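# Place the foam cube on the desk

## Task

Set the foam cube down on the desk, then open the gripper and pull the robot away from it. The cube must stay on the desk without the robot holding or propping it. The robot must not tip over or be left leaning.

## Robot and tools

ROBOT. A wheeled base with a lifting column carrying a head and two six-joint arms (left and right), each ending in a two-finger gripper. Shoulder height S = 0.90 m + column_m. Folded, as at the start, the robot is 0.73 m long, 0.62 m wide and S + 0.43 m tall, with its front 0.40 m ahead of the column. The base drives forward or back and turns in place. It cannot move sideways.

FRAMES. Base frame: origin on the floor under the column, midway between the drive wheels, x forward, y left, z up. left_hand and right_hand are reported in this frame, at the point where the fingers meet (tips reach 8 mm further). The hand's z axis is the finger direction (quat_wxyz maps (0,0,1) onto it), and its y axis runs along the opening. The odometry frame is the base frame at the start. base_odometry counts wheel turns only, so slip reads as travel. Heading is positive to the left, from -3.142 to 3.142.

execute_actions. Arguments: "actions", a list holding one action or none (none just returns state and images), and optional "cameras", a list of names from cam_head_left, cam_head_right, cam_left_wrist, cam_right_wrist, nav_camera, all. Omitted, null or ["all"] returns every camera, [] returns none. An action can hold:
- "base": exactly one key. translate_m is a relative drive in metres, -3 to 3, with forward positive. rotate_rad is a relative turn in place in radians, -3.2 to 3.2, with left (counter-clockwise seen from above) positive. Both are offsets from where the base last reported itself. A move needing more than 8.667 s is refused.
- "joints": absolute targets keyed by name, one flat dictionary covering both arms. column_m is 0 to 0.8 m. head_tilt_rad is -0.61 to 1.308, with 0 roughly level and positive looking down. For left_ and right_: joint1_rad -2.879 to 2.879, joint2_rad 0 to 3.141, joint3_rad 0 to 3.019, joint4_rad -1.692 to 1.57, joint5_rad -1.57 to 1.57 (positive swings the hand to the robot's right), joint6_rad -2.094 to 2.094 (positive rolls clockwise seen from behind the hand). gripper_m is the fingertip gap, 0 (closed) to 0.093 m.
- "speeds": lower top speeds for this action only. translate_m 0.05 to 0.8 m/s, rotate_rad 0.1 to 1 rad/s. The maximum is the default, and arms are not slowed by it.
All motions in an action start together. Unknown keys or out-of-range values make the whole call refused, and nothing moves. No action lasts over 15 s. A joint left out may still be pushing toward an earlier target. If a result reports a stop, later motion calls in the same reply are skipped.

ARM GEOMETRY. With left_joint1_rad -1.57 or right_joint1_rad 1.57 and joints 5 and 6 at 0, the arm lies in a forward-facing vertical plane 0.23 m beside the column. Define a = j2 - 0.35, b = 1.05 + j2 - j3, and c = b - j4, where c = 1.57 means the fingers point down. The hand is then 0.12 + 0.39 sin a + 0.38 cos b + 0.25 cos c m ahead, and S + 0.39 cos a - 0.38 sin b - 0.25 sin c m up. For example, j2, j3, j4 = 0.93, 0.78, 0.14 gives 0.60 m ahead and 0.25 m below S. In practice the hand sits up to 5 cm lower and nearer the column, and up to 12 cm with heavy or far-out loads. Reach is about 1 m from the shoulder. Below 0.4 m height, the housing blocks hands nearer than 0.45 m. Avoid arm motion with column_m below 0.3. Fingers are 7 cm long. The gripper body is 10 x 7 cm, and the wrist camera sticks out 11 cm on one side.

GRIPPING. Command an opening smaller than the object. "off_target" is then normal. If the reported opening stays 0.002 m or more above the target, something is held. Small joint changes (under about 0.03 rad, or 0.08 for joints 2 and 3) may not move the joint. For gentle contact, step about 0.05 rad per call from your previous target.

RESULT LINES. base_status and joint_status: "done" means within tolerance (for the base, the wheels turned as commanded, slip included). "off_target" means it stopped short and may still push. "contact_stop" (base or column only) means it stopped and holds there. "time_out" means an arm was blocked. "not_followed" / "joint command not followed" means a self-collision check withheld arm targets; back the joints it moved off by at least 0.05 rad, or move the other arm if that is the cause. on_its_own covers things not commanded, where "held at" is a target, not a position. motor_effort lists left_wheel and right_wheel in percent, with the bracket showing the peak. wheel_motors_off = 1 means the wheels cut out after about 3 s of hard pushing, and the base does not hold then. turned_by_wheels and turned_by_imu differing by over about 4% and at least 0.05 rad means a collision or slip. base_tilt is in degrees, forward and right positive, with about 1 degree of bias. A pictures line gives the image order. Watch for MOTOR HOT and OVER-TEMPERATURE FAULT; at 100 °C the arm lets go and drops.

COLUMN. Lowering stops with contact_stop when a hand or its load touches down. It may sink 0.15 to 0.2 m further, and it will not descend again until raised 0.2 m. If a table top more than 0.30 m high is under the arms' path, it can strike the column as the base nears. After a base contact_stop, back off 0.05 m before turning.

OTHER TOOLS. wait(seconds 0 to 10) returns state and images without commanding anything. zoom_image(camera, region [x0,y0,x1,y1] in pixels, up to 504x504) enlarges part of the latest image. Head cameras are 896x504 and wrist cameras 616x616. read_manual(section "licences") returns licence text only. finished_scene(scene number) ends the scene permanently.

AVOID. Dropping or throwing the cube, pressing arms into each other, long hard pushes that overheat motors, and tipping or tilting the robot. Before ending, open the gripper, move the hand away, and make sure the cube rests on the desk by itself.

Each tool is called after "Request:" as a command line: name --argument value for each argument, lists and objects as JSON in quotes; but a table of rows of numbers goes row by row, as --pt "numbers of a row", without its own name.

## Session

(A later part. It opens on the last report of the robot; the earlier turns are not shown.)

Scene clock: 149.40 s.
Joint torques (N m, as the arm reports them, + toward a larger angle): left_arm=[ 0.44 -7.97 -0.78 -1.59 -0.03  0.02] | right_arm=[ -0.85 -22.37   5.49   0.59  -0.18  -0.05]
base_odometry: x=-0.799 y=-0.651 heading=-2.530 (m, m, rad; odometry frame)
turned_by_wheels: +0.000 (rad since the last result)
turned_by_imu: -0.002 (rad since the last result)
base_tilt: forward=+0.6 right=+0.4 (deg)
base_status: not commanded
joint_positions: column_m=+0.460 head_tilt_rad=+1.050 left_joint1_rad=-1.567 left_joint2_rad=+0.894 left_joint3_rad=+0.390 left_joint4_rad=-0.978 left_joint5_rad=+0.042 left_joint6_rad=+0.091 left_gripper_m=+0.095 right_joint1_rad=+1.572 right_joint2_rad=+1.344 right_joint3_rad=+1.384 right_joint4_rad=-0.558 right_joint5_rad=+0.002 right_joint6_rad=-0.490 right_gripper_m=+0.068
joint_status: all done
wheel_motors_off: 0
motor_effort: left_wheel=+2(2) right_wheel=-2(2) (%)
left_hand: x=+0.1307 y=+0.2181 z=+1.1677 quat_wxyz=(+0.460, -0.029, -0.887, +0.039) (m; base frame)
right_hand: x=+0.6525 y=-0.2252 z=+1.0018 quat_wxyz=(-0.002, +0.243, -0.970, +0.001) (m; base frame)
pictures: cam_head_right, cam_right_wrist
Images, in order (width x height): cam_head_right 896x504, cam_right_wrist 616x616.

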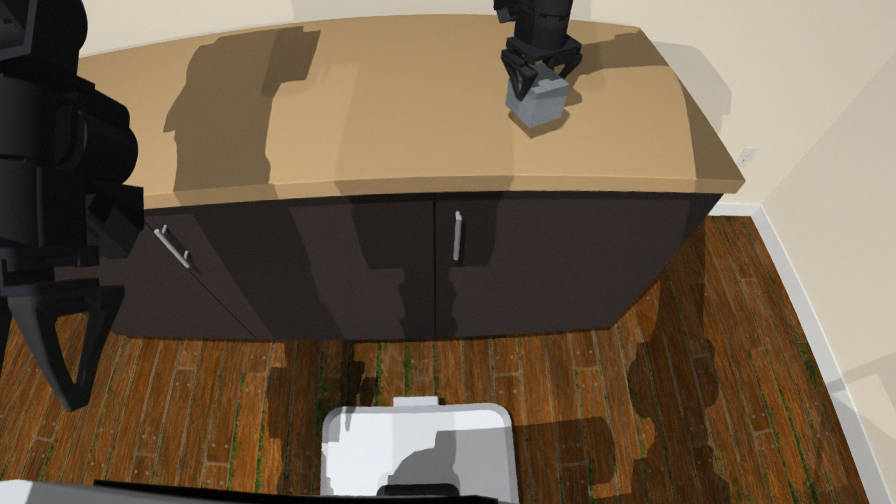

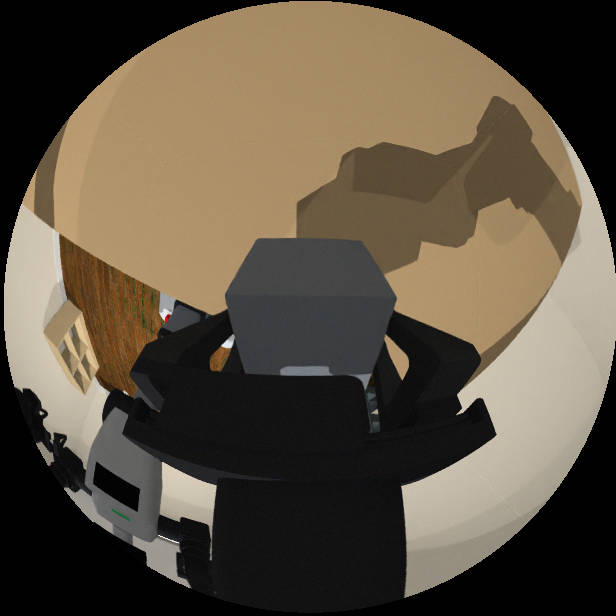

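Request:
execute_actions --actions '[{"base":{"translate_m":-1.0},"joints":{"head_tilt_rad":0.75}}]' --cameras '["cam_right_wrist"]'

Request:
execute_actions --actions '[{"base":{"rotate_rad":3.08}}]' --cameras '["cam_head_left","cam_head_right","cam_right_wrist","nav_camera"]'

Scene clock: 164.33 s.
Joint torques (N m, as the arm reports them, + toward a larger angle): left_arm=[ 0.48 -7.97 -0.7  -1.59 -0.03  0.02] | right_arm=[ -0.92 -22.09   5.67   0.52  -0.18  -0.05]
base_odometry: x=+0.019 y=-0.077 heading=-2.529 (m, m, rad; odometry frame)
turned_by_wheels: +0.001 (rad since the last result)
turned_by_imu: -0.003 (rad since the last result)
base_tilt: forward=+0.5 right=+0.4 (deg)
base_status: done
joint_positions: column_m=+0.460 head_tilt_rad=+0.766 left_joint1_rad=-1.567 left_joint2_rad=+0.894 left_joint3_rad=+0.387 left_joint4_rad=-0.978 left_joint5_rad=+0.042 left_joint6_rad=+0.091 left_gripper_m=+0.095 right_joint1_rad=+1.572 right_joint2_rad=+1.345 right_joint3_rad=+1.382 right_joint4_rad=-0.558 right_joint5_rad=+0.002 right_joint6_rad=-0.490 right_gripper_m=+0.068
joint_status: all done
wheel_motors_off: 0
motor_effort: left_wheel=+1(45) right_wheel=-1(47) (%)
left_hand: x=+0.1295 y=+0.2181 z=+1.1681 quat_wxyz=(+0.461, -0.029, -0.886, +0.039) (m; base frame)
right_hand: x=+0.6513 y=-0.2252 z=+1.0013 quat_wxyz=(-0.001, +0.243, -0.970, +0.001) (m; base frame)
pictures: cam_right_wrist
Images, in order (width x height): cam_right_wrist 616x616.

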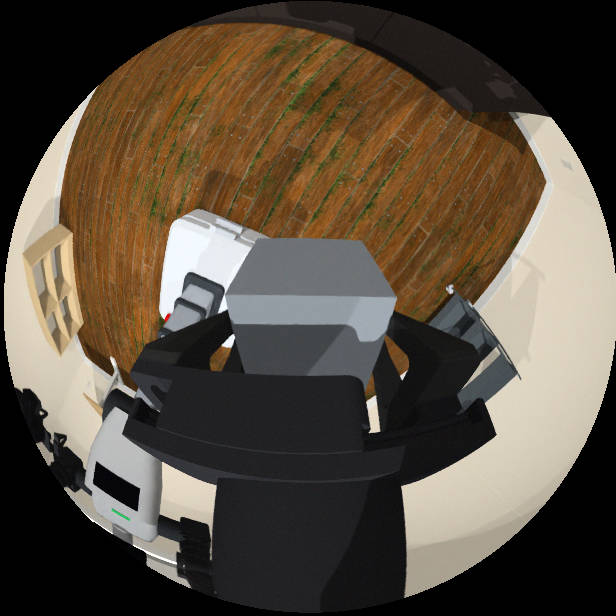

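Scene clock: 168.93 s.
Joint torques (N m, as the arm reports them, + toward a larger angle): left_arm=[ 0.47 -7.83 -0.67 -1.57 -0.03  0.02] | right_arm=[ -0.83 -21.99   5.67   0.55  -0.18  -0.05]
base_odometry: x=+0.019 y=-0.077 heading=+0.550 (m, m, rad; odometry frame)
turned_by_wheels: +3.079 (rad since the last result)
turned_by_imu: +3.046 (rad since the last result)
base_tilt: forward=+0.7 right=+0.5 (deg)
base_status: done
joint_positions: column_m=+0.460 head_tilt_rad=+0.766 left_joint1_rad=-1.567 left_joint2_rad=+0.894 left_joint3_rad=+0.387 left_joint4_rad=-0.978 left_joint5_rad=+0.042 left_joint6_rad=+0.091 left_gripper_m=+0.095 right_joint1_rad=+1.571 right_joint2_rad=+1.345 right_joint3_rad=+1.382 right_joint4_rad=-0.558 right_joint5_rad=+0.002 right_joint6_rad=-0.490 right_gripper_m=+0.068
joint_status: not commanded
wheel_motors_off: 0
motor_effort: left_wheel=-3(35) right_wheel=+3(43) (%)
left_hand: x=+0.1295 y=+0.2181 z=+1.1681 quat_wxyz=(+0.461, -0.029, -0.886, +0.039) (m; base frame)
right_hand: x=+0.6513 y=-0.2255 z=+1.0013 quat_wxyz=(-0.001, +0.243, -0.970, +0.001) (m; base frame)
pictures: cam_head_left, cam_head_right, cam_right_wrist, nav_camera
Images, in order (width x height): cam_head_left 896x504, cam_head_right 896x504, cam_right_wrist 616x616, nav_camera 896x504.

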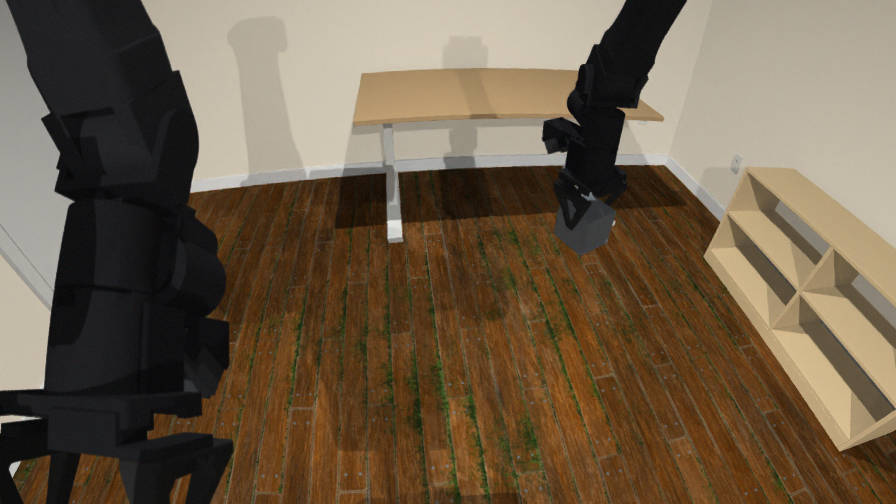

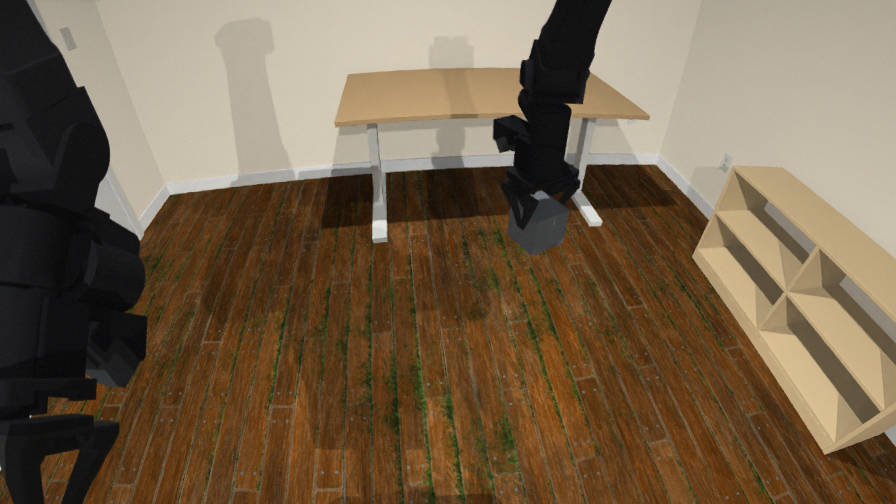

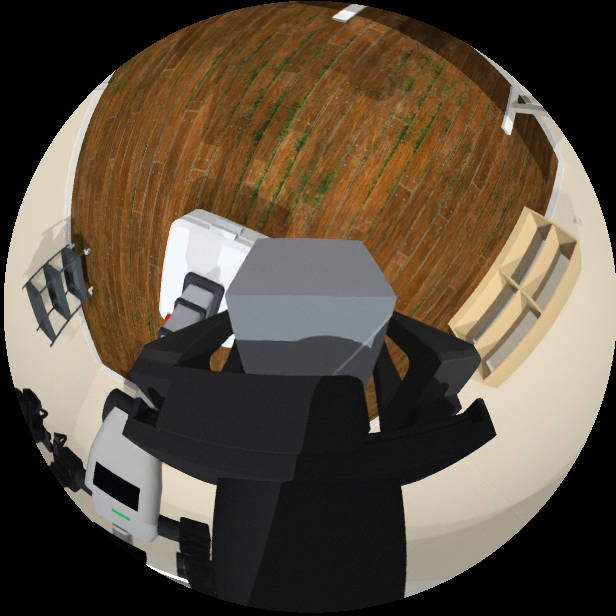

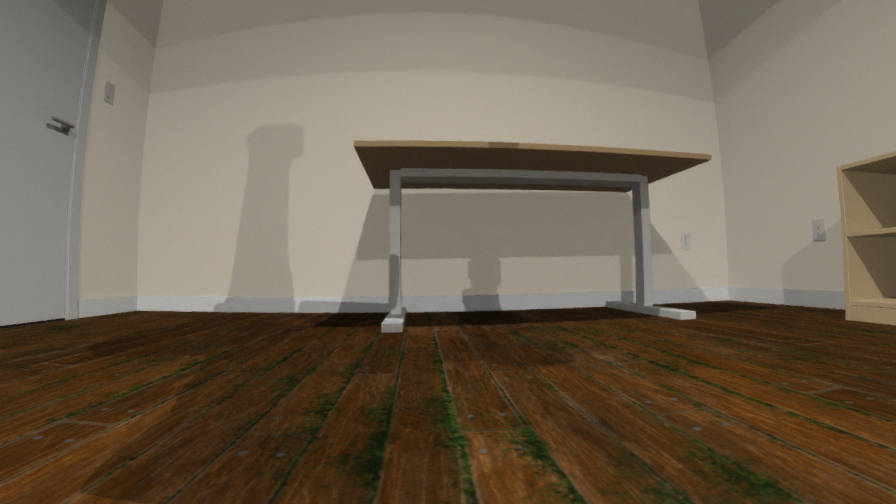

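Request:
execute_actions --actions '[{"base":{"translate_m":1.15},"joints":{"column_m":0.32,"head_tilt_rad":1.0}}]' --cameras '["cam_head_left","cam_head_right","cam_right_wrist","nav_camera"]'

Scene clock: 184.00 s.
Joint torques (N m, as the arm reports them, + toward a larger angle): left_arm=[ 0.51 -7.69 -0.78 -1.58 -0.03  0.02] | right_arm=[ -0.86 -22.41   5.63   0.53  -0.18  -0.05]
base_odometry: x=+0.999 y=+0.524 heading=+0.551 (m, m, rad; odometry frame)
turned_by_wheels: +0.000 (rad since the last result)
turned_by_imu: -0.001 (rad since the last result)
base_tilt: forward=+0.7 right=+0.3 (deg)
base_status: done
joint_positions: column_m=+0.320 head_tilt_rad=+1.001 left_joint1_rad=-1.567 left_joint2_rad=+0.893 left_joint3_rad=+0.390 left_joint4_rad=-0.978 left_joint5_rad=+0.042 left_joint6_rad=+0.091 left_gripper_m=+0.095 right_joint1_rad=+1.571 right_joint2_rad=+1.345 right_joint3_rad=+1.382 right_joint4_rad=-0.558 right_joint5_rad=+0.002 right_joint6_rad=-0.490 right_gripper_m=+0.068
joint_status: all done
wheel_motors_off: 0
motor_effort: left_wheel=+1(43) right_wheel=-1(45) (%)
left_hand: x=+0.1307 y=+0.2181 z=+1.0278 quat_wxyz=(+0.459, -0.029, -0.887, +0.039) (m; base frame)
right_hand: x=+0.6511 y=-0.2255 z=+0.8613 quat_wxyz=(-0.001, +0.243, -0.970, +0.001) (m; base frame)
pictures: cam_head_left, cam_head_right, cam_right_wrist, nav_camera
Images, in order (width x height): cam_head_left 896x504, cam_head_right 896x504, cam_right_wrist 616x616, nav_camera 896x504.

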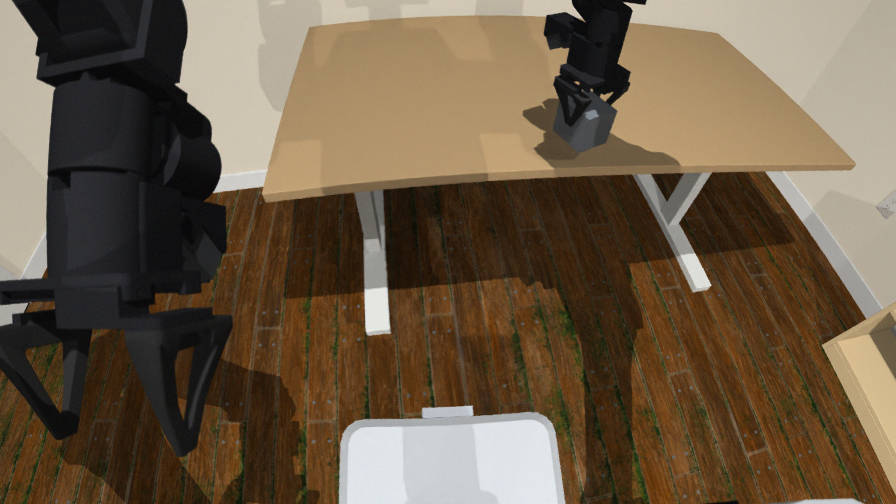

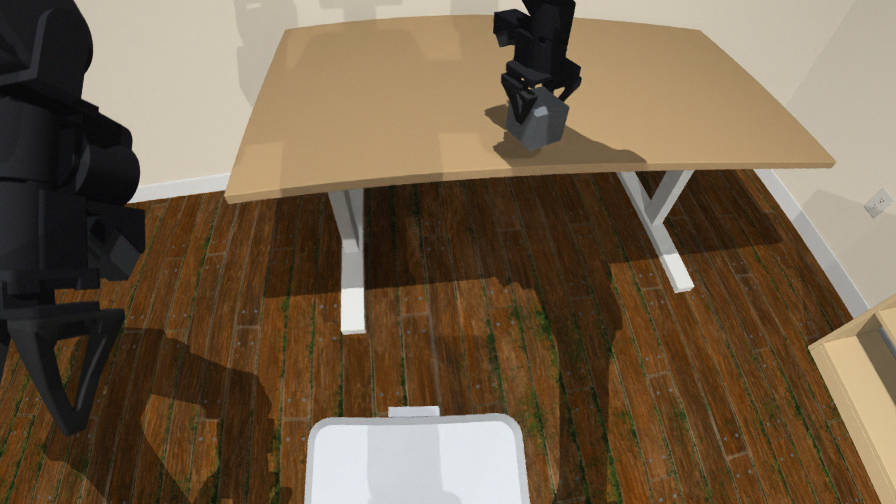

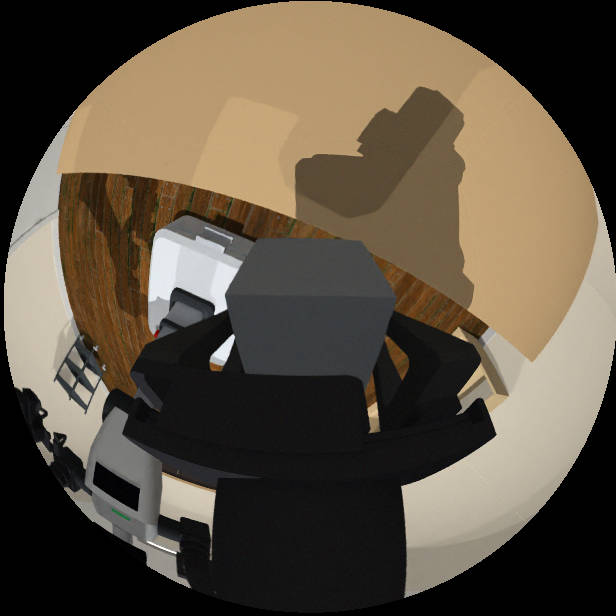

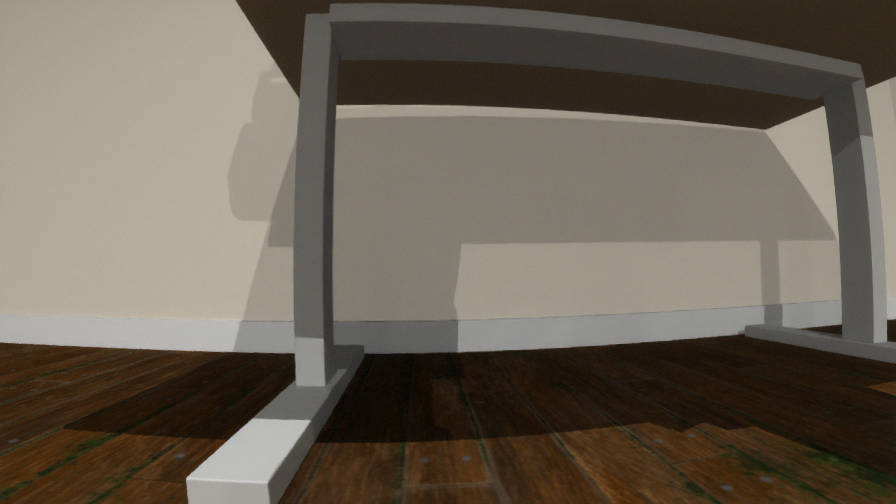

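Request:
execute_actions --actions '[{"base":{"translate_m":0.15},"joints":{"column_m":0.27}}]' --cameras '["cam_head_left","cam_head_right","cam_right_wrist","nav_camera"]'

Scene clock: 213.57 s.
Joint torques (N m, as the arm reports them, + toward a larger angle): left_arm=[ 0.53 -7.94 -0.77 -1.58 -0.04  0.02] | right_arm=[ -0.83 -22.09   5.72   0.5   -0.18  -0.05]
base_odometry: x=+1.127 y=+0.603 heading=+0.551 (m, m, rad; odometry frame)
turned_by_wheels: +0.000 (rad since the last result)
turned_by_imu: -0.001 (rad since the last result)
base_tilt: forward=+0.7 right=+0.4 (deg)
base_status: done
joint_positions: column_m=+0.270 head_tilt_rad=+1.001 left_joint1_rad=-1.567 left_joint2_rad=+0.893 left_joint3_rad=+0.390 left_joint4_rad=-0.978 left_joint5_rad=+0.042 left_joint6_rad=+0.091 left_gripper_m=+0.095 right_joint1_rad=+1.571 right_joint2_rad=+1.345 right_joint3_rad=+1.382 right_joint4_rad=-0.558 right_joint5_rad=+0.002 right_joint6_rad=-0.490 right_gripper_m=+0.068
joint_status: all done
wheel_motors_off: 0
motor_effort: left_wheel=+0(29) right_wheel=-1(29) (%)
left_hand: x=+0.1307 y=+0.2181 z=+0.9778 quat_wxyz=(+0.459, -0.029, -0.887, +0.039) (m; base frame)
right_hand: x=+0.6508 y=-0.2255 z=+0.8110 quat_wxyz=(-0.001, +0.243, -0.970, +0.001) (m; base frame)
pictures: cam_head_left, cam_head_right, cam_right_wrist, nav_camera
Images, in order (width x height): cam_head_left 896x504, cam_head_right 896x504, cam_right_wrist 616x616, nav_camera 896x504.

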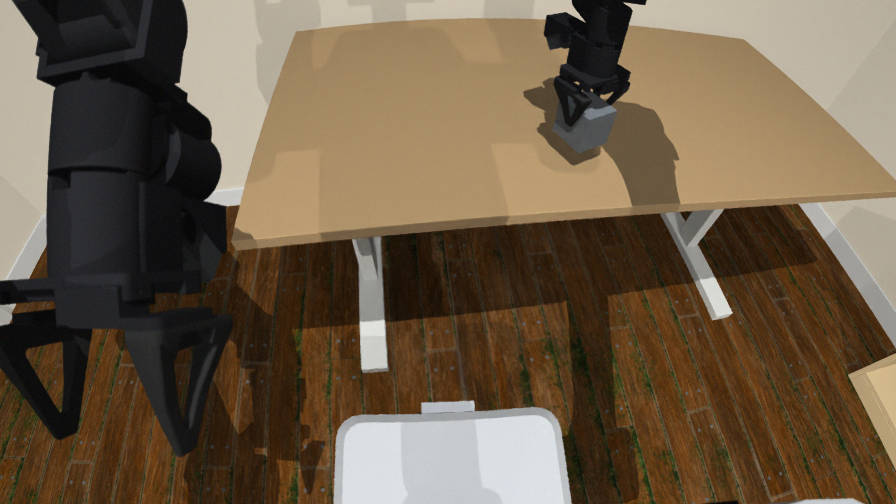

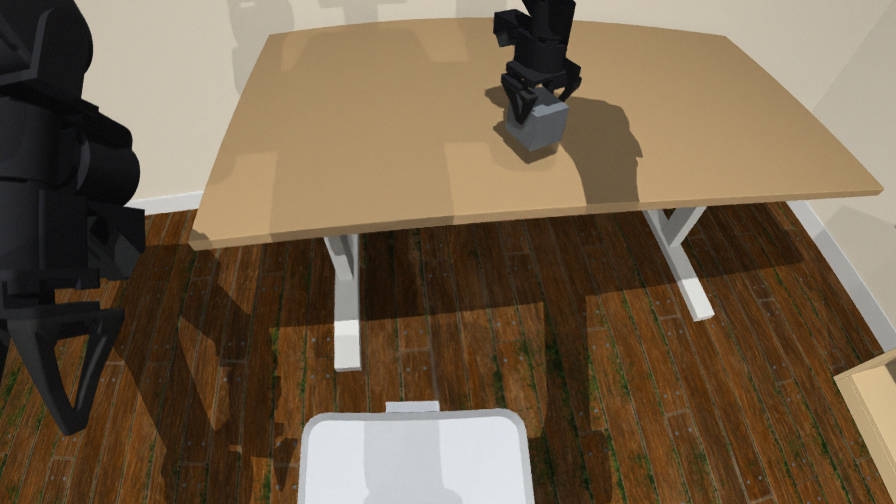

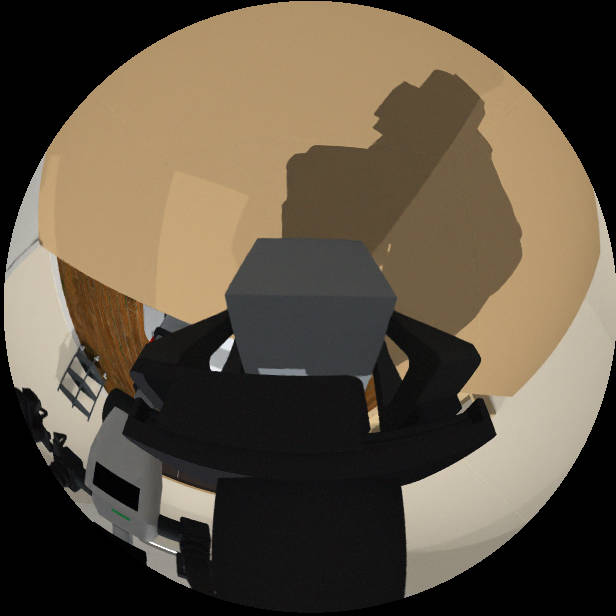

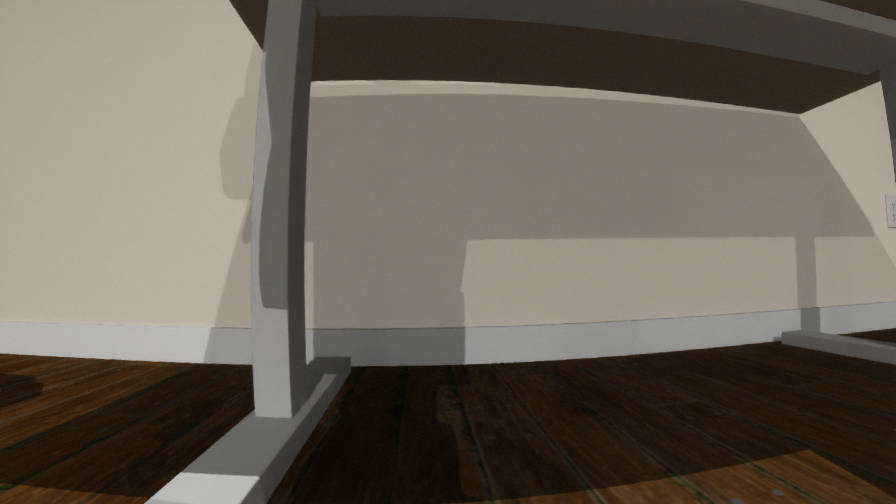

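Request:
execute_actions --actions '[{"joints":{"column_m":0.248}}]' --cameras '["cam_head_right","cam_right_wrist"]'

Scene clock: 218.13 s.
Joint torques (N m, as the arm reports them, + toward a larger angle): left_arm=[ 0.52 -7.84 -0.78 -1.57 -0.03  0.02] | right_arm=[ -0.88 -21.97   5.8    0.53  -0.18  -0.05]
base_odometry: x=+1.127 y=+0.603 heading=+0.551 (m, m, rad; odometry frame)
turned_by_wheels: +0.000 (rad since the last result)
turned_by_imu: -0.002 (rad since the last result)
base_tilt: forward=+0.6 right=+0.3 (deg)
base_status: not commanded
joint_positions: column_m=+0.248 head_tilt_rad=+1.001 left_joint1_rad=-1.567 left_joint2_rad=+0.893 left_joint3_rad=+0.390 left_joint4_rad=-0.978 left_joint5_rad=+0.042 left_joint6_rad=+0.091 left_gripper_m=+0.095 right_joint1_rad=+1.571 right_joint2_rad=+1.345 right_joint3_rad=+1.382 right_joint4_rad=-0.558 right_joint5_rad=+0.002 right_joint6_rad=-0.490 right_gripper_m=+0.068
joint_status: all done
wheel_motors_off: 0
motor_effort: left_wheel=+1(2) right_wheel=-1(1) (%)
left_hand: x=+0.1307 y=+0.2181 z=+0.9558 quat_wxyz=(+0.459, -0.029, -0.887, +0.039) (m; base frame)
right_hand: x=+0.6506 y=-0.2255 z=+0.7888 quat_wxyz=(+0.000, +0.243, -0.970, +0.001) (m; base frame)
pictures: cam_head_right, cam_right_wrist
Images, in order (width x height): cam_head_right 896x504, cam_right_wrist 616x616.

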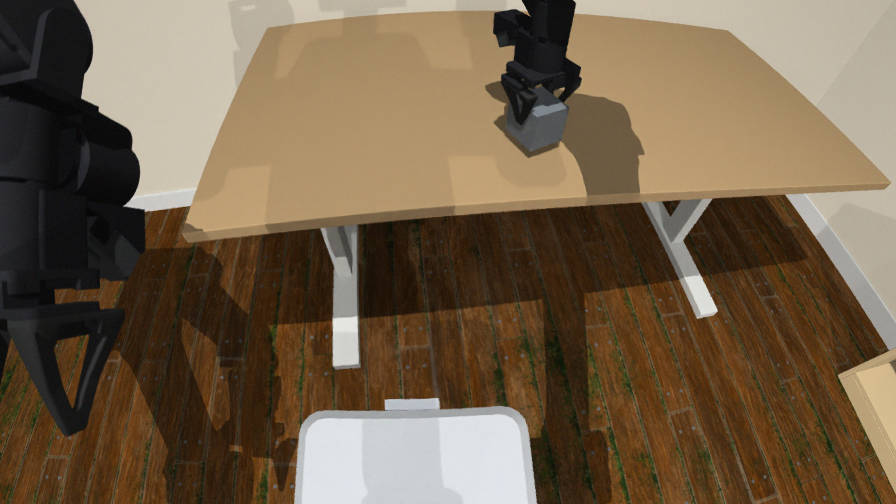

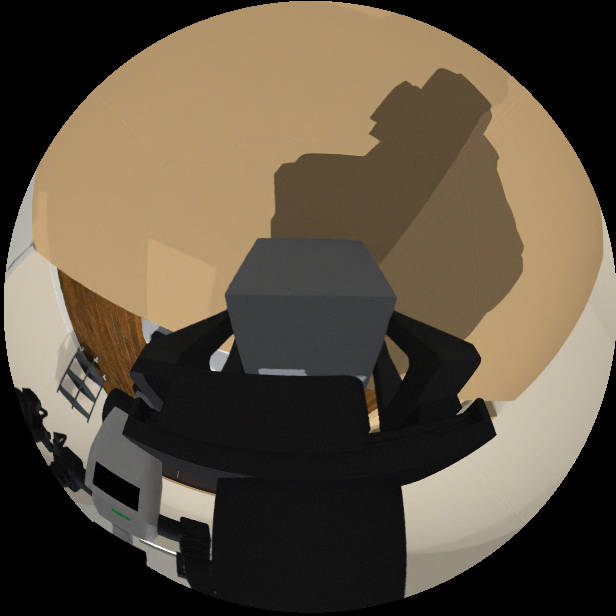

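Request:
zoom_image --camera "cam_head_right" --region '[470, 70, 630, 190]'

Region (470, 70, 630, 190) of cam_head_right's 896x504 image, scaled by 3.150, with more detail than that image has; it fills the top 378 rows of this view, and the rest is white.

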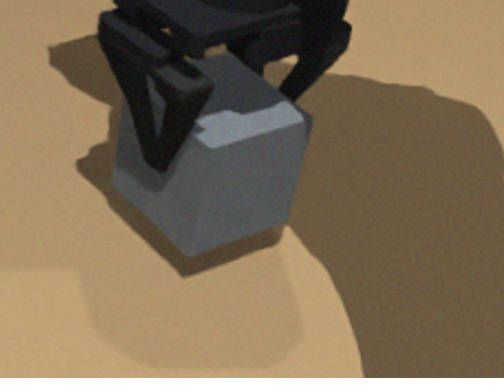

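Request:
execute_actions --actions '[{"joints":{"column_m":0.236}}]' --cameras '["cam_head_right"]'

Request:
zoom_image --camera "cam_head_right" --region '[470, 70, 630, 190]'

Scene clock: 222.43 s.
Joint torques (N m, as the arm reports them, + toward a larger angle): left_arm=[ 0.46 -7.87 -0.81 -1.58 -0.03  0.02] | right_arm=[ -0.84 -21.91   5.73   0.53  -0.18  -0.05]
base_odometry: x=+1.127 y=+0.603 heading=+0.551 (m, m, rad; odometry frame)
turned_by_wheels: +0.000 (rad since the last result)
turned_by_imu: -0.002 (rad since the last result)
base_tilt: forward=+0.7 right=+0.4 (deg)
base_status: not commanded
joint_positions: column_m=+0.236 head_tilt_rad=+1.001 left_joint1_rad=-1.567 left_joint2_rad=+0.893 left_joint3_rad=+0.390 left_joint4_rad=-0.978 left_joint5_rad=+0.042 left_joint6_rad=+0.091 left_gripper_m=+0.095 right_joint1_rad=+1.571 right_joint2_rad=+1.345 right_joint3_rad=+1.382 right_joint4_rad=-0.558 right_joint5_rad=+0.002 right_joint6_rad=-0.490 right_gripper_m=+0.068
joint_status: all done
wheel_motors_off: 0
motor_effort: left_wheel=+1(1) right_wheel=-1(1) (%)
left_hand: x=+0.1307 y=+0.2181 z=+0.9438 quat_wxyz=(+0.459, -0.029, -0.887, +0.039) (m; base frame)
right_hand: x=+0.6506 y=-0.2255 z=+0.7768 quat_wxyz=(+0.000, +0.243, -0.970, +0.001) (m; base frame)
pictures: cam_head_right
Images, in order (width x height): cam_head_right 896x504.

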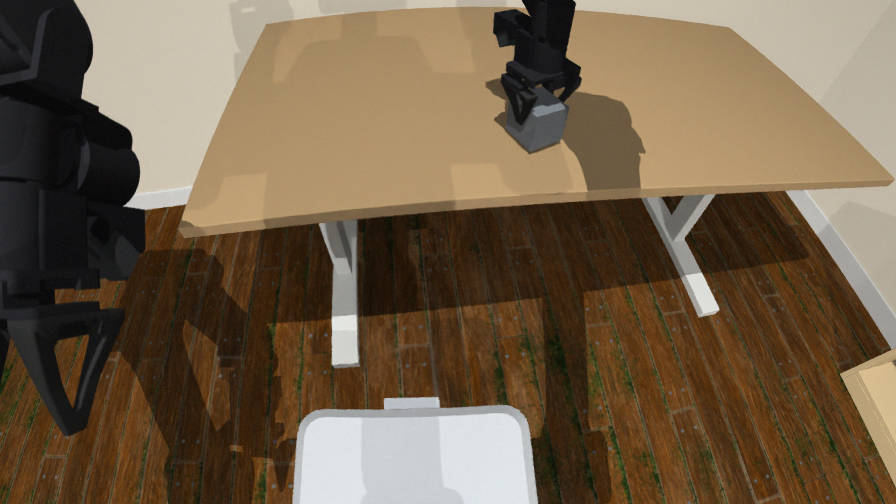

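Region (470, 70, 630, 190) of cam_head_right's 896x504 image, scaled by 3.150, with more detail than that image has; it fills the top 378 rows of this view, and the rest is white.

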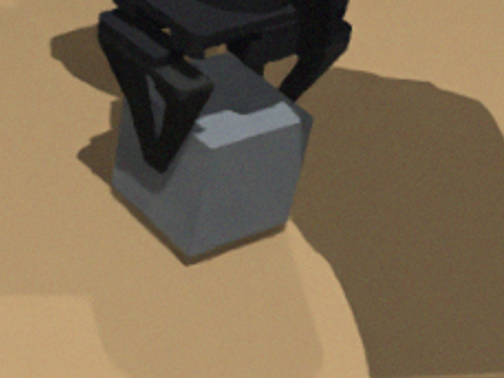

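Request:
execute_actions --actions '[{"joints":{"column_m":0.229}}]' --cameras '["cam_head_right"]'

Request:
execute_actions --actions '[{"joints":{"right_gripper_m":0.093}}]' --cameras '["cam_head_right","cam_right_wrist"]'

Scene clock: 225.57 s.
Joint torques (N m, as the arm reports them, + toward a larger angle): left_arm=[ 0.45 -7.9  -0.8  -1.58 -0.03  0.02] | right_arm=[ -0.89 -22.37   5.75   0.57  -0.18  -0.05]
base_odometry: x=+1.127 y=+0.603 heading=+0.551 (m, m, rad; odometry frame)
turned_by_wheels: +0.000 (rad since the last result)
turned_by_imu: -0.001 (rad since the last result)
base_tilt: forward=+0.7 right=+0.4 (deg)
base_status: not commanded
joint_positions: column_m=+0.229 head_tilt_rad=+1.001 left_joint1_rad=-1.567 left_joint2_rad=+0.893 left_joint3_rad=+0.390 left_joint4_rad=-0.978 left_joint5_rad=+0.042 left_joint6_rad=+0.091 left_gripper_m=+0.095 right_joint1_rad=+1.571 right_joint2_rad=+1.345 right_joint3_rad=+1.382 right_joint4_rad=-0.558 right_joint5_rad=+0.002 right_joint6_rad=-0.490 right_gripper_m=+0.068
joint_status: all done
wheel_motors_off: 0
motor_effort: left_wheel=+2(2) right_wheel=-2(1) (%)
left_hand: x=+0.1307 y=+0.2181 z=+0.9368 quat_wxyz=(+0.459, -0.029, -0.887, +0.039) (m; base frame)
right_hand: x=+0.6506 y=-0.2255 z=+0.7698 quat_wxyz=(+0.000, +0.243, -0.970, +0.001) (m; base frame)
pictures: cam_head_right
Images, in order (width x height): cam_head_right 896x504.

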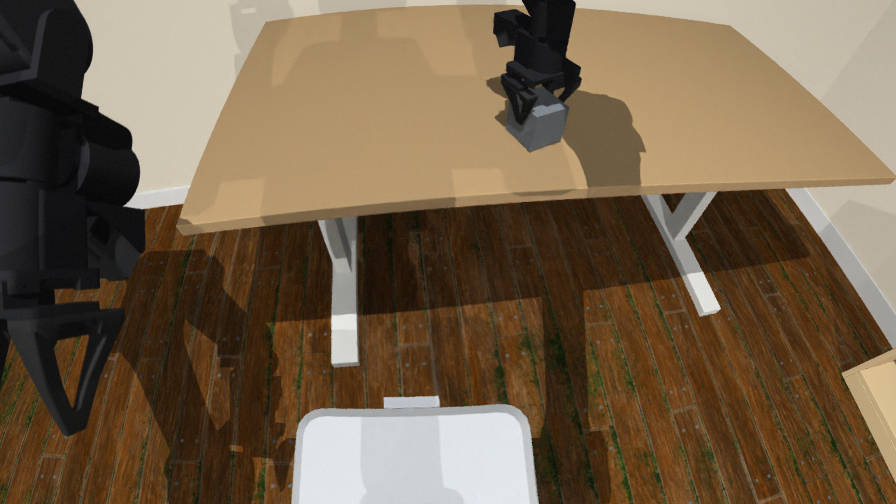

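Scene clock: 226.17 s.
Joint torques (N m, as the arm reports them, + toward a larger angle): left_arm=[ 0.5  -7.85 -0.86 -1.58 -0.03  0.02] | right_arm=[ -0.81 -22.14   5.67   0.55  -0.18  -0.04]
base_odometry: x=+1.127 y=+0.603 heading=+0.551 (m, m, rad; odometry frame)
turned_by_wheels: +0.000 (rad since the last result)
turned_by_imu: +0.000 (rad since the last result)
base_tilt: forward=+0.6 right=+0.3 (deg)
base_status: not commanded
joint_positions: column_m=+0.229 head_tilt_rad=+1.001 left_joint1_rad=-1.567 left_joint2_rad=+0.893 left_joint3_rad=+0.390 left_joint4_rad=-0.978 left_joint5_rad=+0.042 left_joint6_rad=+0.091 left_gripper_m=+0.095 right_joint1_rad=+1.571 right_joint2_rad=+1.345 right_joint3_rad=+1.382 right_joint4_rad=-0.558 right_joint5_rad=+0.002 right_joint6_rad=-0.490 right_gripper_m=+0.093
joint_status: all done
wheel_motors_off: 0
motor_effort: left_wheel=+1(2) right_wheel=-1(2) (%)
left_hand: x=+0.1307 y=+0.2181 z=+0.9368 quat_wxyz=(+0.459, -0.029, -0.887, +0.039) (m; base frame)
right_hand: x=+0.6506 y=-0.2255 z=+0.7698 quat_wxyz=(+0.000, +0.243, -0.970, +0.001) (m; base frame)
pictures: cam_head_right, cam_right_wrist
Images, in order (width x height): cam_head_right 896x504, cam_right_wrist 616x616.

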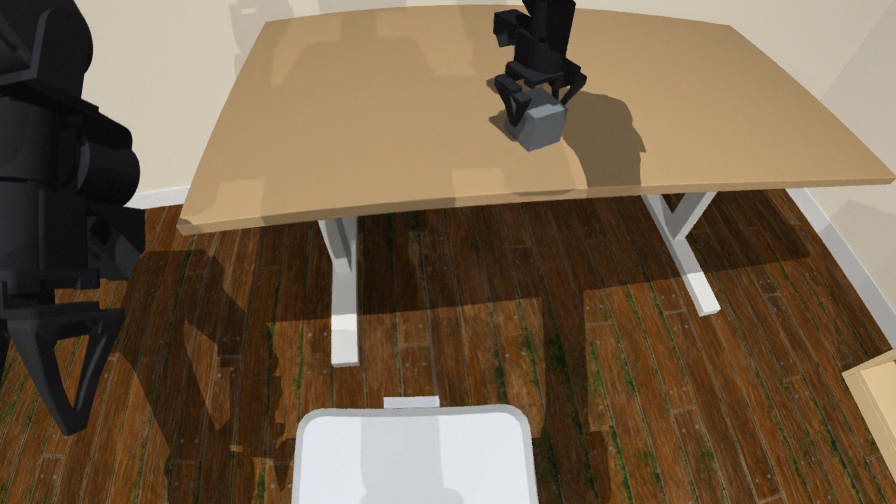

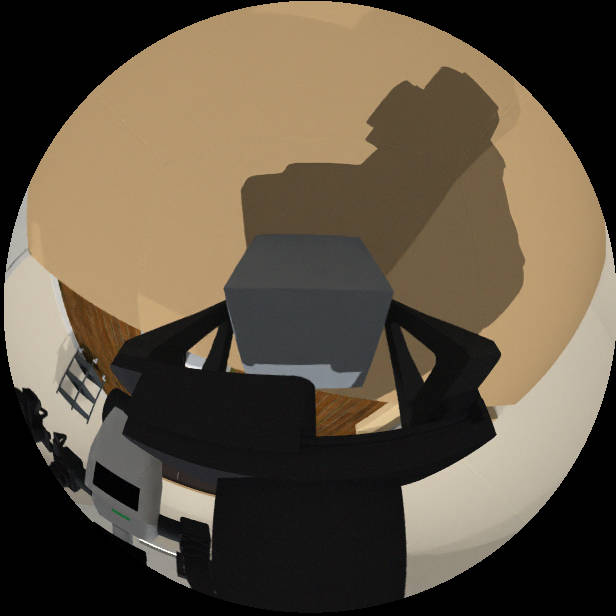

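Released. Raise straight up with the column, then back away.

Request:
execute_actions --actions '[{"joints":{"column_m":0.31}}]' --cameras '["cam_head_right","cam_right_wrist"]'

Scene clock: 229.27 s.
Joint torques (N m, as the arm reports them, + toward a larger angle): left_arm=[ 0.4  -7.84 -0.87 -1.58 -0.03  0.02] | right_arm=[ -0.86 -22.34   5.82   0.56  -0.18  -0.04]
base_odometry: x=+1.127 y=+0.603 heading=+0.551 (m, m, rad; odometry frame)
turned_by_wheels: +0.000 (rad since the last result)
turned_by_imu: -0.001 (rad since the last result)
base_tilt: forward=+0.7 right=+0.4 (deg)
base_status: not commanded
joint_positions: column_m=+0.310 head_tilt_rad=+1.001 left_joint1_rad=-1.567 left_joint2_rad=+0.893 left_joint3_rad=+0.390 left_joint4_rad=-0.978 left_joint5_rad=+0.042 left_joint6_rad=+0.091 left_gripper_m=+0.095 right_joint1_rad=+1.571 right_joint2_rad=+1.345 right_joint3_rad=+1.382 right_joint4_rad=-0.558 right_joint5_rad=+0.002 right_joint6_rad=-0.490 right_gripper_m=+0.093
joint_status: all done
wheel_motors_off: 0
motor_effort: left_wheel=+2(2) right_wheel=-1(1) (%)
left_hand: x=+0.1307 y=+0.2181 z=+1.0177 quat_wxyz=(+0.459, -0.029, -0.887, +0.039) (m; base frame)
right_hand: x=+0.6506 y=-0.2255 z=+0.8507 quat_wxyz=(+0.000, +0.243, -0.970, +0.001) (m; base frame)
pictures: cam_head_right, cam_right_wrist
Images, in order (width x height): cam_head_right 896x504, cam_right_wrist 616x616.

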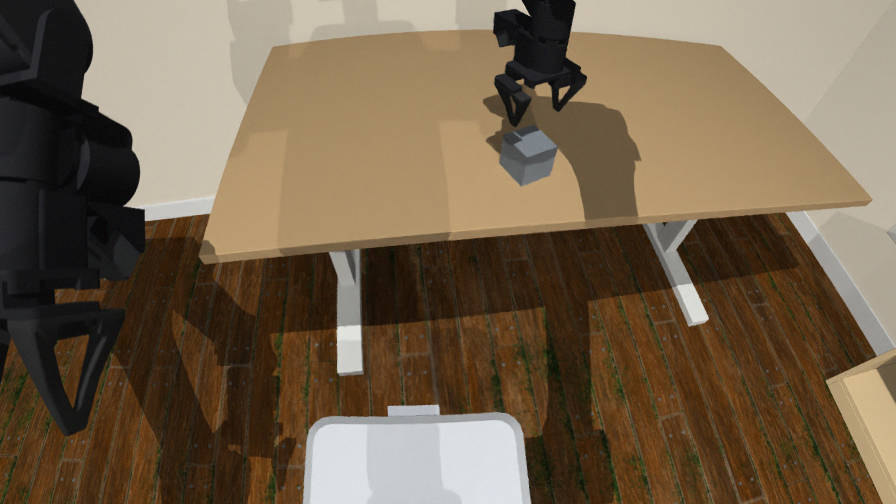

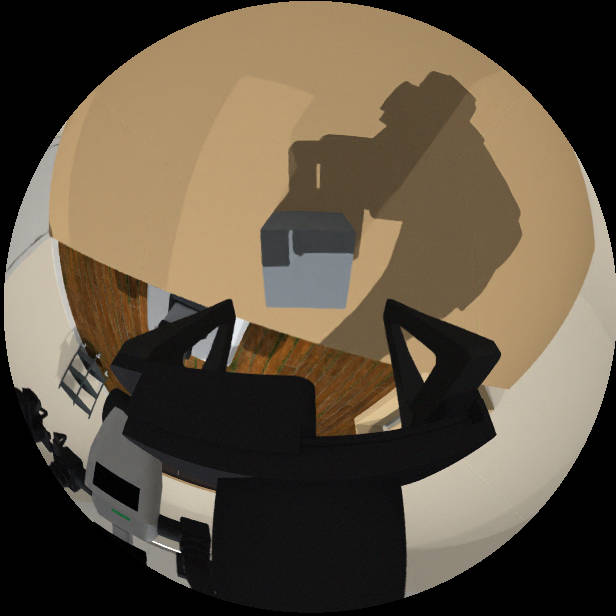

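Fingers are clear above the cube. Back away.

Request:
execute_actions --actions '[{"base":{"translate_m":-0.6},"joints":{"column_m":0.33}}]' --cameras '["cam_head_left","cam_head_right"]'

Scene clock: 233.73 s.
Joint torques (N m, as the arm reports them, + toward a larger angle): left_arm=[ 0.48 -7.89 -0.63 -1.58 -0.03  0.02] | right_arm=[ -0.81 -22.24   5.75   0.5   -0.18  -0.05]
base_odometry: x=+0.616 y=+0.289 heading=+0.552 (m, m, rad; odometry frame)
turned_by_wheels: +0.001 (rad since the last result)
turned_by_imu: -0.001 (rad since the last result)
base_tilt: forward=+0.6 right=+0.4 (deg)
base_status: done
joint_positions: column_m=+0.330 head_tilt_rad=+1.001 left_joint1_rad=-1.567 left_joint2_rad=+0.893 left_joint3_rad=+0.386 left_joint4_rad=-0.978 left_joint5_rad=+0.042 left_joint6_rad=+0.091 left_gripper_m=+0.095 right_joint1_rad=+1.571 right_joint2_rad=+1.345 right_joint3_rad=+1.380 right_joint4_rad=-0.559 right_joint5_rad=+0.002 right_joint6_rad=-0.490 right_gripper_m=+0.093
joint_status: all done
wheel_motors_off: 0
motor_effort: left_wheel=+1(46) right_wheel=-1(30) (%)
left_hand: x=+0.1290 y=+0.2181 z=+1.0384 quat_wxyz=(+0.461, -0.029, -0.886, +0.039) (m; base frame)
right_hand: x=+0.6497 y=-0.2255 z=+0.8704 quat_wxyz=(+0.000, +0.243, -0.970, +0.000) (m; base frame)
pictures: cam_head_left, cam_head_right
Images, in order (width x height): cam_head_left 896x504, cam_head_right 896x504.

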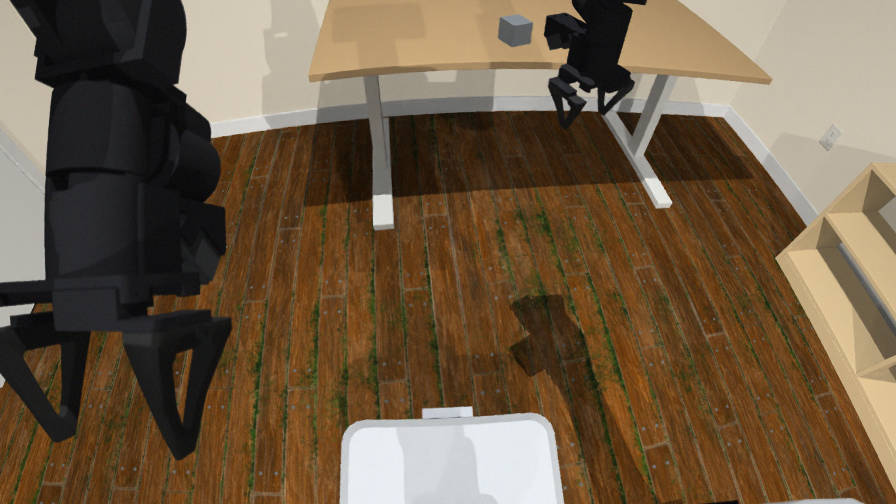

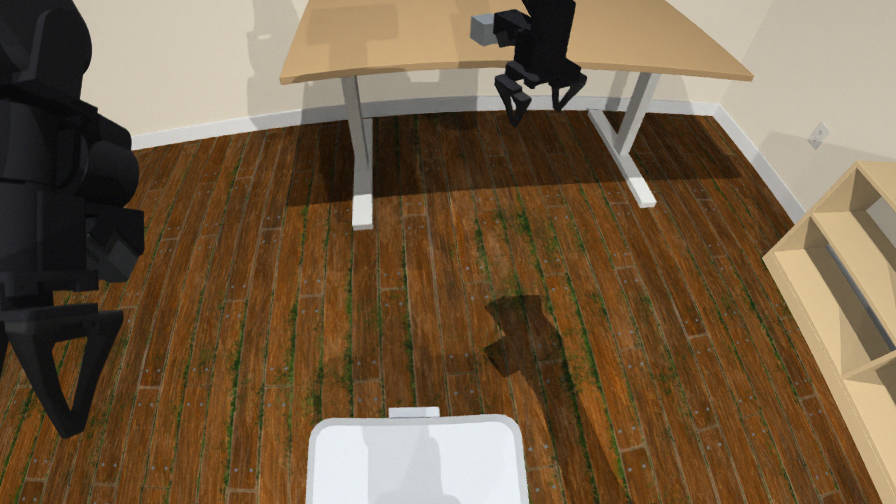

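The cube is resting on the desk, and the robot has backed clear.

Request:
finished_scene --scene 2

The scene is finished: the task was done.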